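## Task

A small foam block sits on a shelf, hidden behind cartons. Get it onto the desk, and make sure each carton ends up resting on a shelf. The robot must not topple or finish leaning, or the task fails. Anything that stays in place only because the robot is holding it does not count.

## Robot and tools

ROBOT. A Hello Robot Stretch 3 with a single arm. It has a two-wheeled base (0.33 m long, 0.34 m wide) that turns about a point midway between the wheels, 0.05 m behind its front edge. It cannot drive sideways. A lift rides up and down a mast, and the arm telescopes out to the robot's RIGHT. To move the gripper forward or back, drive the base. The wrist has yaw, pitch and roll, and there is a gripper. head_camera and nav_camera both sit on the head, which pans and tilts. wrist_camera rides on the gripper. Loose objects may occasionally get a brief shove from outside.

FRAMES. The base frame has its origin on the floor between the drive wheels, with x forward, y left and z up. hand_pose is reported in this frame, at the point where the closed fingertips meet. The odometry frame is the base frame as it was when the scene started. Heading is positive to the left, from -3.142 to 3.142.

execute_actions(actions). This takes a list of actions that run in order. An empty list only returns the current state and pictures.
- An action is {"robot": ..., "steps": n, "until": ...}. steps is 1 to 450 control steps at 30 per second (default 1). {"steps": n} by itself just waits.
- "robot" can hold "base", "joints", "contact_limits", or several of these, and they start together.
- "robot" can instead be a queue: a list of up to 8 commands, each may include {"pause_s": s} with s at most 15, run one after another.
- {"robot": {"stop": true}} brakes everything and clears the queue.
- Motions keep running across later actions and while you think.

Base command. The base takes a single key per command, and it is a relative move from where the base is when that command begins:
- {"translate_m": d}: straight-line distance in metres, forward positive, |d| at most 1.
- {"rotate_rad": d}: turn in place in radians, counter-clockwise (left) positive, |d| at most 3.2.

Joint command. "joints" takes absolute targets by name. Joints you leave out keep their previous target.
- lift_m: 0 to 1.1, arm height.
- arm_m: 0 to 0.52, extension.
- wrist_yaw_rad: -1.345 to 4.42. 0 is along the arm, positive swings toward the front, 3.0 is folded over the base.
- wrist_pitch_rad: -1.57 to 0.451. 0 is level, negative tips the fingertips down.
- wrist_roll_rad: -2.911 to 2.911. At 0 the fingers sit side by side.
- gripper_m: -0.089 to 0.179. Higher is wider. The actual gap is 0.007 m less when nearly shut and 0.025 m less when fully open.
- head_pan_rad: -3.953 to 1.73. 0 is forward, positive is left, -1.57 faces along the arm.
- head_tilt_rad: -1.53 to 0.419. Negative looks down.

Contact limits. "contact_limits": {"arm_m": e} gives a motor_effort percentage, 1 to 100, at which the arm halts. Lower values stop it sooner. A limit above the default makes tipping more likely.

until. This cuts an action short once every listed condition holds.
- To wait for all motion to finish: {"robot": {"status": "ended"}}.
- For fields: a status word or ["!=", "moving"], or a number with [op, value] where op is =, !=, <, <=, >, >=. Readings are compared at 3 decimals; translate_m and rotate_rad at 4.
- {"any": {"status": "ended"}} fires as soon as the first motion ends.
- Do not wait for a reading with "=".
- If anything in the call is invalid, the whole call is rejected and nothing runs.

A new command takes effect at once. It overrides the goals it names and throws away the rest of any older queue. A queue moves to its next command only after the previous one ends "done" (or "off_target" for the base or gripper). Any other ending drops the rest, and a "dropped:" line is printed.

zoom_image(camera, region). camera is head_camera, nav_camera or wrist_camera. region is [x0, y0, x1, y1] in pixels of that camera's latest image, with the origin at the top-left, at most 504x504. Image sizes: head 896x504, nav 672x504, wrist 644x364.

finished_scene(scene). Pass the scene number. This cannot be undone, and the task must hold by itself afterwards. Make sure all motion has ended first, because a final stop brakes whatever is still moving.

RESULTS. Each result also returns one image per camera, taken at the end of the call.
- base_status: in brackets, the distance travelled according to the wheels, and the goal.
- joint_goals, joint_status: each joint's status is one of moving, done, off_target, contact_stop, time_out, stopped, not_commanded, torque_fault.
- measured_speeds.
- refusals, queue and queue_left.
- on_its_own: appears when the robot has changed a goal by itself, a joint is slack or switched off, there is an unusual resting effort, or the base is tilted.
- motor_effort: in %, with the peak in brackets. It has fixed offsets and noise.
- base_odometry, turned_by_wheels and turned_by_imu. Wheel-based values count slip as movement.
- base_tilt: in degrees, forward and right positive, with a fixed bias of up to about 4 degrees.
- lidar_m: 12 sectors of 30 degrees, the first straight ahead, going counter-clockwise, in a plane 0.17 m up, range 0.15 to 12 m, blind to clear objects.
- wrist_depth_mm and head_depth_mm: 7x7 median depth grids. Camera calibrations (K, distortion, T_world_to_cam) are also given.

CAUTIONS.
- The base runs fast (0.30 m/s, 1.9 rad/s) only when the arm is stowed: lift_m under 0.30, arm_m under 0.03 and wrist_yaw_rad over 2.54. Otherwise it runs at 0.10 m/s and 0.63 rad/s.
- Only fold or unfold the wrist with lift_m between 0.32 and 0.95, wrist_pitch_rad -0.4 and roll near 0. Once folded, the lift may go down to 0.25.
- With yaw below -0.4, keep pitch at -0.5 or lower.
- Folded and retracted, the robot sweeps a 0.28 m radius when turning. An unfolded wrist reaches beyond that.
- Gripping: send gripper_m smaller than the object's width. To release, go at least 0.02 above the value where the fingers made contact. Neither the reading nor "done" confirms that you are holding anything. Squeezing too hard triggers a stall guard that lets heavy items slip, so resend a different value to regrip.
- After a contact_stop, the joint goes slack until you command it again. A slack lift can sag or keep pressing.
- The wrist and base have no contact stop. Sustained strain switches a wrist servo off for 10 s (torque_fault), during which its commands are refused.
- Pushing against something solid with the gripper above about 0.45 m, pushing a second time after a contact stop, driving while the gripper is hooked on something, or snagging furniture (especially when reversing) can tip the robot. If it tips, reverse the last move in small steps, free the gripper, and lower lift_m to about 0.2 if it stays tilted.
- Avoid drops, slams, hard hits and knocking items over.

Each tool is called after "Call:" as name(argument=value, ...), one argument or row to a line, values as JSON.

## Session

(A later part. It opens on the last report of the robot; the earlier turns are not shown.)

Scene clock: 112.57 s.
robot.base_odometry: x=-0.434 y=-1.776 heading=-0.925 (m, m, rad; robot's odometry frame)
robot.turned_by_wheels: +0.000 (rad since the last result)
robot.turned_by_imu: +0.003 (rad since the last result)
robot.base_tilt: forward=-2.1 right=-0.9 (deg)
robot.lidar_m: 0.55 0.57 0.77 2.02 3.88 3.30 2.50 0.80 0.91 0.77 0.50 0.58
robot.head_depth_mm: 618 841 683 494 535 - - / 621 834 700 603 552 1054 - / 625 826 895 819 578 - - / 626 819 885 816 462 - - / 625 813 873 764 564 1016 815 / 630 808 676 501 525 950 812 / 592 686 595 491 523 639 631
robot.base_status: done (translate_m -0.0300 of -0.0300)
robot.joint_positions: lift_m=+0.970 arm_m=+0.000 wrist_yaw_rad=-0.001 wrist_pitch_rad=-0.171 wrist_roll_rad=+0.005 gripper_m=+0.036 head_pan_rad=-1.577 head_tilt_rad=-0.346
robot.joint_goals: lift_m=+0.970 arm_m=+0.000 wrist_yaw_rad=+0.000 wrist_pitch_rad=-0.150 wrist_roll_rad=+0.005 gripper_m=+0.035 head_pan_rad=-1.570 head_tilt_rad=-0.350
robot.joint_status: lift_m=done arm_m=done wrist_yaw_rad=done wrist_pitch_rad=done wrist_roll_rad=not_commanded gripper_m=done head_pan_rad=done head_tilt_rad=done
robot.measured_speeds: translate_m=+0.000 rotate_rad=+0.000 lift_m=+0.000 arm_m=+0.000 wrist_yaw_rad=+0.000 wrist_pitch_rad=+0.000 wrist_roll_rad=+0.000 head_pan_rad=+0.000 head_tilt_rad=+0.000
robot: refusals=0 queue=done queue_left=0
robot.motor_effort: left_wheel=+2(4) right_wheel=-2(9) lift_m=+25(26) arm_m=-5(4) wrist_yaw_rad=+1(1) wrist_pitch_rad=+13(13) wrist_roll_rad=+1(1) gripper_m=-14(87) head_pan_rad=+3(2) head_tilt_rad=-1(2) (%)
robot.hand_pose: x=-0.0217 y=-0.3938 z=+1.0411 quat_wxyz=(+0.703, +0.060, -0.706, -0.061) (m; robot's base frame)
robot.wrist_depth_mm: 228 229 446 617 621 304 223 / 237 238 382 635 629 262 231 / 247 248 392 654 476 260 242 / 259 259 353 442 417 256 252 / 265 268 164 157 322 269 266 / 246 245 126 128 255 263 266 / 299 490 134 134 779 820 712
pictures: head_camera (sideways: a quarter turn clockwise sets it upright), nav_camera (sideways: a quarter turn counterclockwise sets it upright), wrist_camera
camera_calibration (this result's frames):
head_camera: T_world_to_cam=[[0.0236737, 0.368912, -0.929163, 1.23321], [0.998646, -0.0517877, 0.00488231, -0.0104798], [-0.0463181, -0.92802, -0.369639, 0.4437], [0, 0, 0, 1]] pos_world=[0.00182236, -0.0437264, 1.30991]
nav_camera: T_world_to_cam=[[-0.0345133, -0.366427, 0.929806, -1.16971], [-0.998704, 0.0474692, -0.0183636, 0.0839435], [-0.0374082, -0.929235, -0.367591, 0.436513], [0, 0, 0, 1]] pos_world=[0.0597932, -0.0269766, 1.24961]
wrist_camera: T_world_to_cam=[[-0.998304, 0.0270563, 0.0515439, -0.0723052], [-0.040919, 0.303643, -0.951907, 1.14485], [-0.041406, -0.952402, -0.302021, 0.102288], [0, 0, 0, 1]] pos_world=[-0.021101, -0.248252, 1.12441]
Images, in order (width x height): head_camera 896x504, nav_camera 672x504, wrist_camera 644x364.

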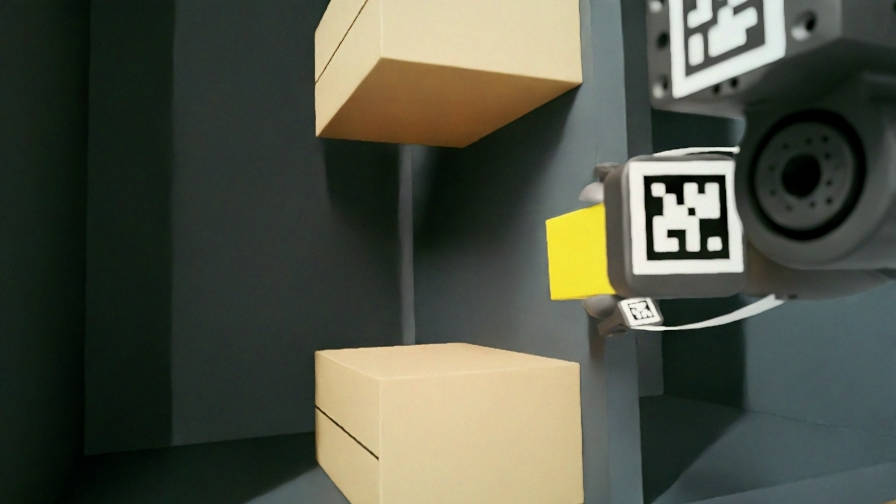

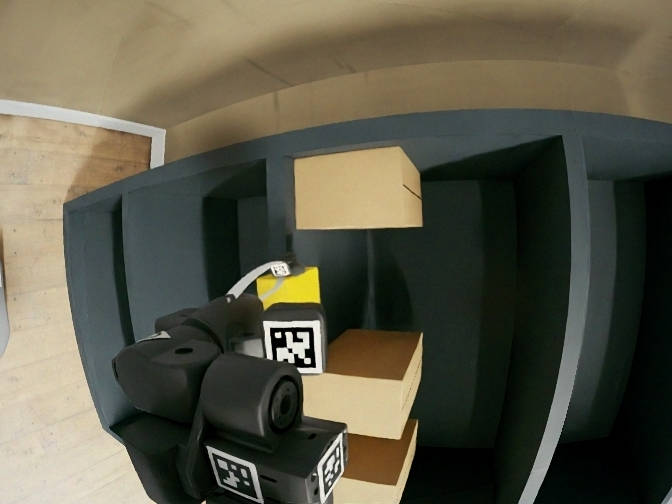

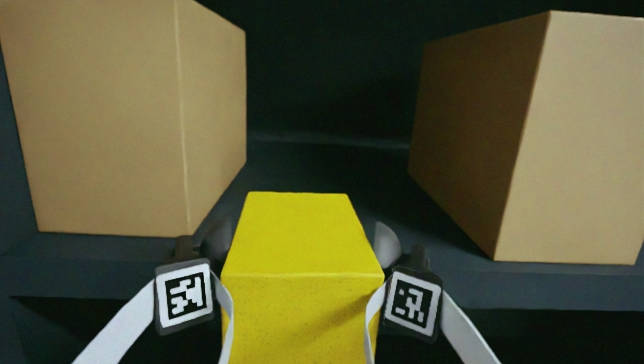

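Call:
execute_actions(
  actions=[
    {"robot":[{"base":{"rotate_rad":2.0}},{"joints":{"lift_m":0.9,"wrist_pitch_rad":-0.4}},{"joints":{"wrist_yaw_rad":3}},{"joints":{"lift_m":0.28}},{"base":{"translate_m":1}},{"base":{"translate_m":1}},{"base":{"translate_m":0.86}},{"base":{"rotate_rad":1.14}}],"steps":450,"until":{"robot":{"status":"ended"}}},
    {"steps":450,"until":{"robot":{"status":"ended"}}},
    {"steps":450,"until":{"robot":{"status":"ended"}}},
    {"robot":[{"joints":{"lift_m":0.85,"head_tilt_rad":-0.7}},{"joints":{"wrist_yaw_rad":0}}],"steps":450,"until":{"robot":{"status":"ended"}}},
  ],
)

Scene clock: 155.87 s.
robot.base_odometry: x=+0.926 y=+0.740 heading=+2.215 (m, m, rad; robot's odometry frame)
robot.turned_by_wheels: +3.140 (rad since the last result)
robot.turned_by_imu: +3.131 (rad since the last result)
robot.base_tilt: forward=-2.1 right=-0.8 (deg)
robot.lidar_m: 2.03 2.11 2.86 3.09 2.45 1.76 1.69 1.74 1.01 1.21 0.90 1.69
robot.head_depth_mm: 1043 1185 1096 853 714 - - / 1033 1178 1085 850 712 - - / 1026 1172 1091 845 722 - - / 1020 1162 1081 844 535 - - / 1014 1158 1086 843 690 1327 1148 / 1007 1151 1077 840 690 1328 1144 / 1001 1139 1072 837 688 1321 1141
robot.base_status: done (rotate_rad +1.1399 of +1.1400)
robot.joint_positions: lift_m=+0.850 arm_m=+0.000 wrist_yaw_rad=+0.003 wrist_pitch_rad=-0.419 wrist_roll_rad=+0.005 gripper_m=+0.036 head_pan_rad=-1.577 head_tilt_rad=-0.691
robot.joint_goals: lift_m=+0.850 arm_m=+0.000 wrist_yaw_rad=+0.000 wrist_pitch_rad=-0.400 wrist_roll_rad=+0.005 gripper_m=+0.035 head_pan_rad=-1.570 head_tilt_rad=-0.700
robot.joint_status: lift_m=done arm_m=done wrist_yaw_rad=done wrist_pitch_rad=done wrist_roll_rad=not_commanded gripper_m=done head_pan_rad=done head_tilt_rad=done
robot.measured_speeds: translate_m=+0.000 rotate_rad=+0.000 lift_m=+0.000 arm_m=+0.000 wrist_yaw_rad=+0.000 wrist_pitch_rad=+0.000 wrist_roll_rad=+0.000 head_pan_rad=+0.000 head_tilt_rad=+0.000
robot: refusals=0 queue=done queue_left=0
robot.motor_effort: left_wheel=-2(10) right_wheel=+2(10) lift_m=+26(29) arm_m=-4(4) wrist_yaw_rad=-2(0) wrist_pitch_rad=+12(12) wrist_roll_rad=+1(1) gripper_m=-14(14) head_pan_rad=+2(3) head_tilt_rad=-5(25) (%)
robot.hand_pose: x=-0.0209 y=-0.3696 z=+0.8622 quat_wxyz=(+0.690, +0.148, -0.693, -0.147) (m; robot's base frame)
robot.wrist_depth_mm: 850 863 856 870 872 865 873 / 789 830 894 908 918 922 953 / 565 587 615 639 675 704 732 / 446 457 468 489 503 521 537 / 364 373 164 157 413 414 429 / 307 320 125 128 337 342 353 / 267 266 134 134 278 295 300
pictures: head_camera (sideways: a quarter turn clockwise sets it upright), nav_camera (sideways: a quarter turn counterclockwise sets it upright), wrist_camera
camera_calibration (this result's frames):
head_camera: T_world_to_cam=[[0.0253474, 0.661177, -0.749802, 0.999311], [0.998658, -0.0506259, -0.0108819, 0.0100421], [-0.0451542, -0.74852, -0.661573, 0.823526], [0, 0, 0, 1]] pos_world=[0.00182715, -0.0437881, 1.29422]
nav_camera: T_world_to_cam=[[-0.0361894, -0.659053, 0.751225, -0.936829], [-0.998687, 0.0511167, -0.00326569, 0.0642827], [-0.0362479, -0.750357, -0.660038, 0.817007], [0, 0, 0, 1]] pos_world=[0.0599098, -0.00765915, 1.24324]
wrist_camera: T_world_to_cam=[[-0.998361, 0.00990975, 0.056363, -0.0733777], [-0.0426655, 0.527502, -0.848482, 0.960881], [-0.0381398, -0.849496, -0.526214, 0.302715], [0, 0, 0, 1]] pos_world=[-0.0207155, -0.248984, 0.978719]
Images, in order (width x height): head_camera 896x504, nav_camera 672x504, wrist_camera 644x364.

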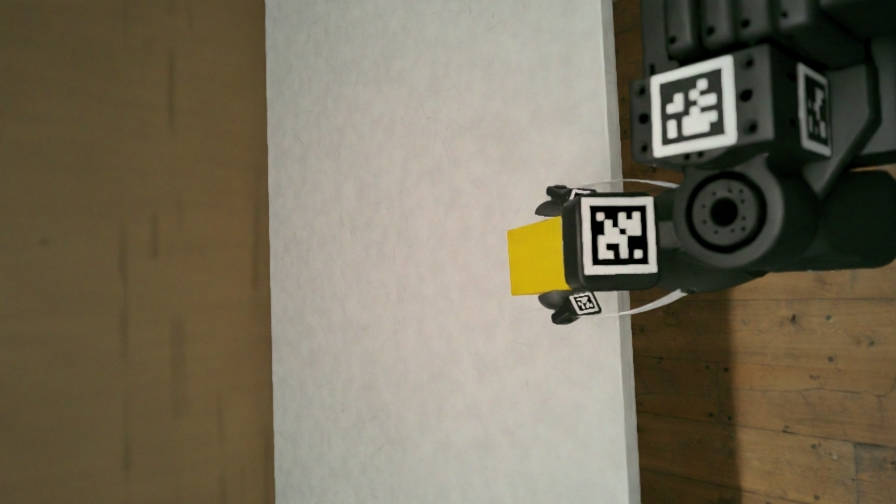

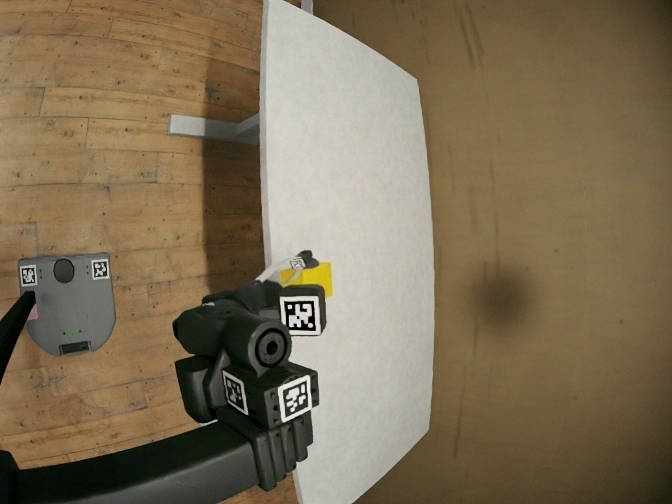

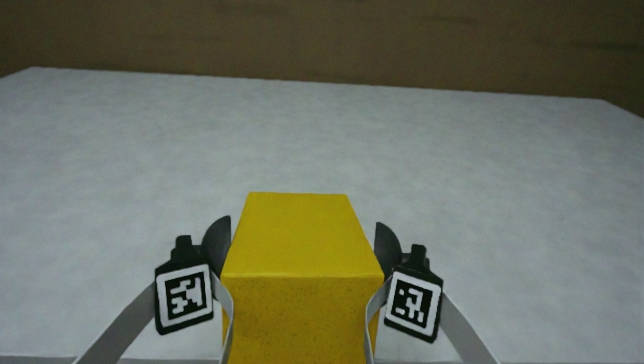

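Call:
execute_actions(
  actions=[
    {"robot":[{"joints":{"arm_m":0.22,"wrist_pitch_rad":-0.15,"lift_m":0.692}},{"joints":{"gripper_m":0.13}},{"joints":{"lift_m":0.8}}],"steps":450,"until":{"robot":{"status":"ended"}}},
  ],
)

Call:
finished_scene(
  scene=2,
)

Scene clock: 164.87 s.
robot.base_odometry: x=+0.926 y=+0.740 heading=+2.215 (m, m, rad; robot's odometry frame)
robot.turned_by_wheels: +0.000 (rad since the last result)
robot.turned_by_imu: +0.002 (rad since the last result)
robot.base_tilt: forward=-2.1 right=-0.8 (deg)
robot.lidar_m: 2.04 2.11 2.86 3.09 2.46 1.76 1.69 1.73 1.01 1.21 0.90 1.69
robot.head_depth_mm: 1038 1187 1093 853 734 - - / 1035 1178 1093 905 - 1335 1149 / 1031 1171 1092 - 685 1330 1154 / 1023 1161 1084 - 692 1330 1148 / 1013 1159 1081 840 707 1325 1143 / 1008 1148 1077 841 690 1318 1147 / 1002 1139 1076 835 688 1319 1145
robot.base_status: done (rotate_rad +1.1399 of +1.1400)
robot.joint_positions: lift_m=+0.800 arm_m=+0.220 wrist_yaw_rad=+0.001 wrist_pitch_rad=-0.171 wrist_roll_rad=+0.005 gripper_m=+0.130 head_pan_rad=-1.577 head_tilt_rad=-0.691
robot.joint_goals: lift_m=+0.800 arm_m=+0.220 wrist_yaw_rad=+0.000 wrist_pitch_rad=-0.150 wrist_roll_rad=+0.005 gripper_m=+0.130 head_pan_rad=-1.570 head_tilt_rad=-0.700
robot.joint_status: lift_m=done arm_m=done wrist_yaw_rad=done wrist_pitch_rad=done wrist_roll_rad=not_commanded gripper_m=done head_pan_rad=done head_tilt_rad=done
robot.measured_speeds: translate_m=+0.000 rotate_rad=+0.000 lift_m=+0.000 arm_m=+0.000 wrist_yaw_rad=+0.000 wrist_pitch_rad=+0.000 wrist_roll_rad=+0.000 head_pan_rad=+0.000 head_tilt_rad=+0.000
robot: refusals=0 queue=done queue_left=0
robot.motor_effort: left_wheel=-3(3) right_wheel=+1(2) lift_m=+24(27) arm_m=+4(2) wrist_yaw_rad=-1(1) wrist_pitch_rad=+13(16) wrist_roll_rad=+1(1) gripper_m=+0(80) head_pan_rad=+3(2) head_tilt_rad=-4(3) (%)
robot.hand_pose: x=-0.0211 y=-0.6129 z=+0.8711 quat_wxyz=(+0.703, +0.061, -0.706, -0.060) (m; robot's base frame)
robot.wrist_depth_mm: 660 663 663 662 678 683 695 / 682 684 701 690 698 719 720 / 715 725 732 739 741 742 746 / 664 688 755 757 762 770 786 / 471 513 503 515 541 564 584 / 378 377 383 394 404 436 427 / - 299 310 318 325 311 339
pictures: head_camera (sideways: a quarter turn clockwise sets it upright), nav_camera (sideways: a quarter turn counterclockwise sets it upright), wrist_camera
camera_calibration (this result's frames):
head_camera: T_world_to_cam=[[0.0253486, 0.661347, -0.749651, 0.999116], [0.998658, -0.0506238, -0.0108921, 0.0100553], [-0.0451536, -0.748369, -0.661743, 0.823747], [0, 0, 0, 1]] pos_world=[0.00182714, -0.0437864, 1.29421]
nav_camera: T_world_to_cam=[[-0.0361907, -0.659224, 0.751075, -0.936634], [-0.998687, 0.0511178, -0.00325541, 0.0642693], [-0.0362473, -0.750207, -0.660208, 0.817229], [0, 0, 0, 1]] pos_world=[0.0599099, -0.00764585, 1.24323]
wrist_camera: T_world_to_cam=[[-0.99837, 0.0245154, 0.051541, -0.0585384], [-0.0416959, 0.303365, -0.951962, 1.04952], [-0.0389734, -0.952559, -0.301848, -0.157946], [0, 0, 0, 1]] pos_world=[-0.0208381, -0.467405, 0.954441]
Images, in order (width x height): head_camera 896x504, nav_camera 672x504, wrist_camera 644x364.

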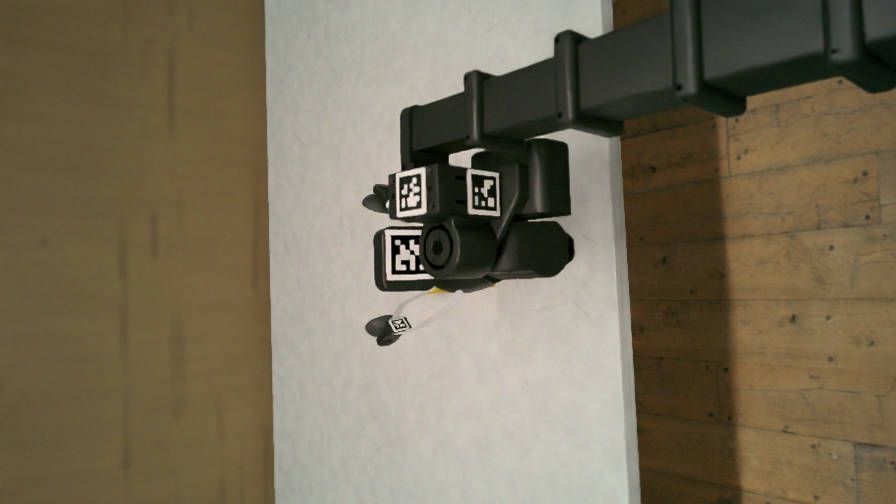

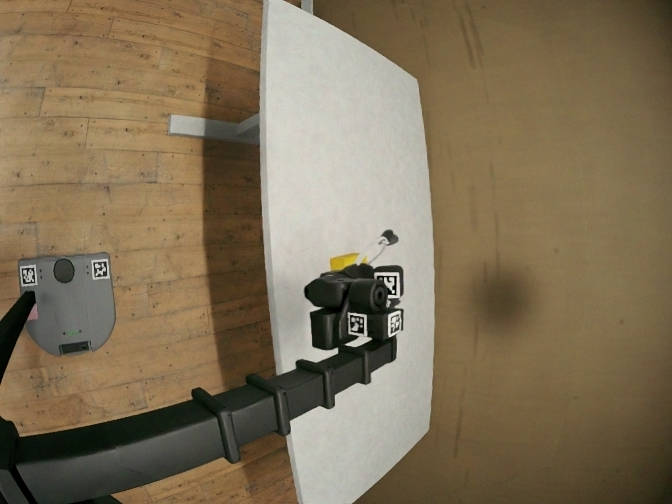

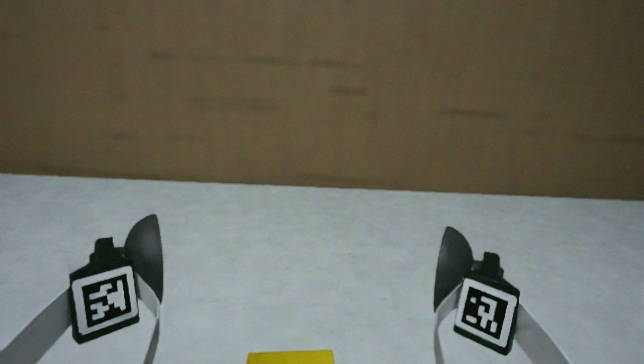

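The scene is finished: the task was done.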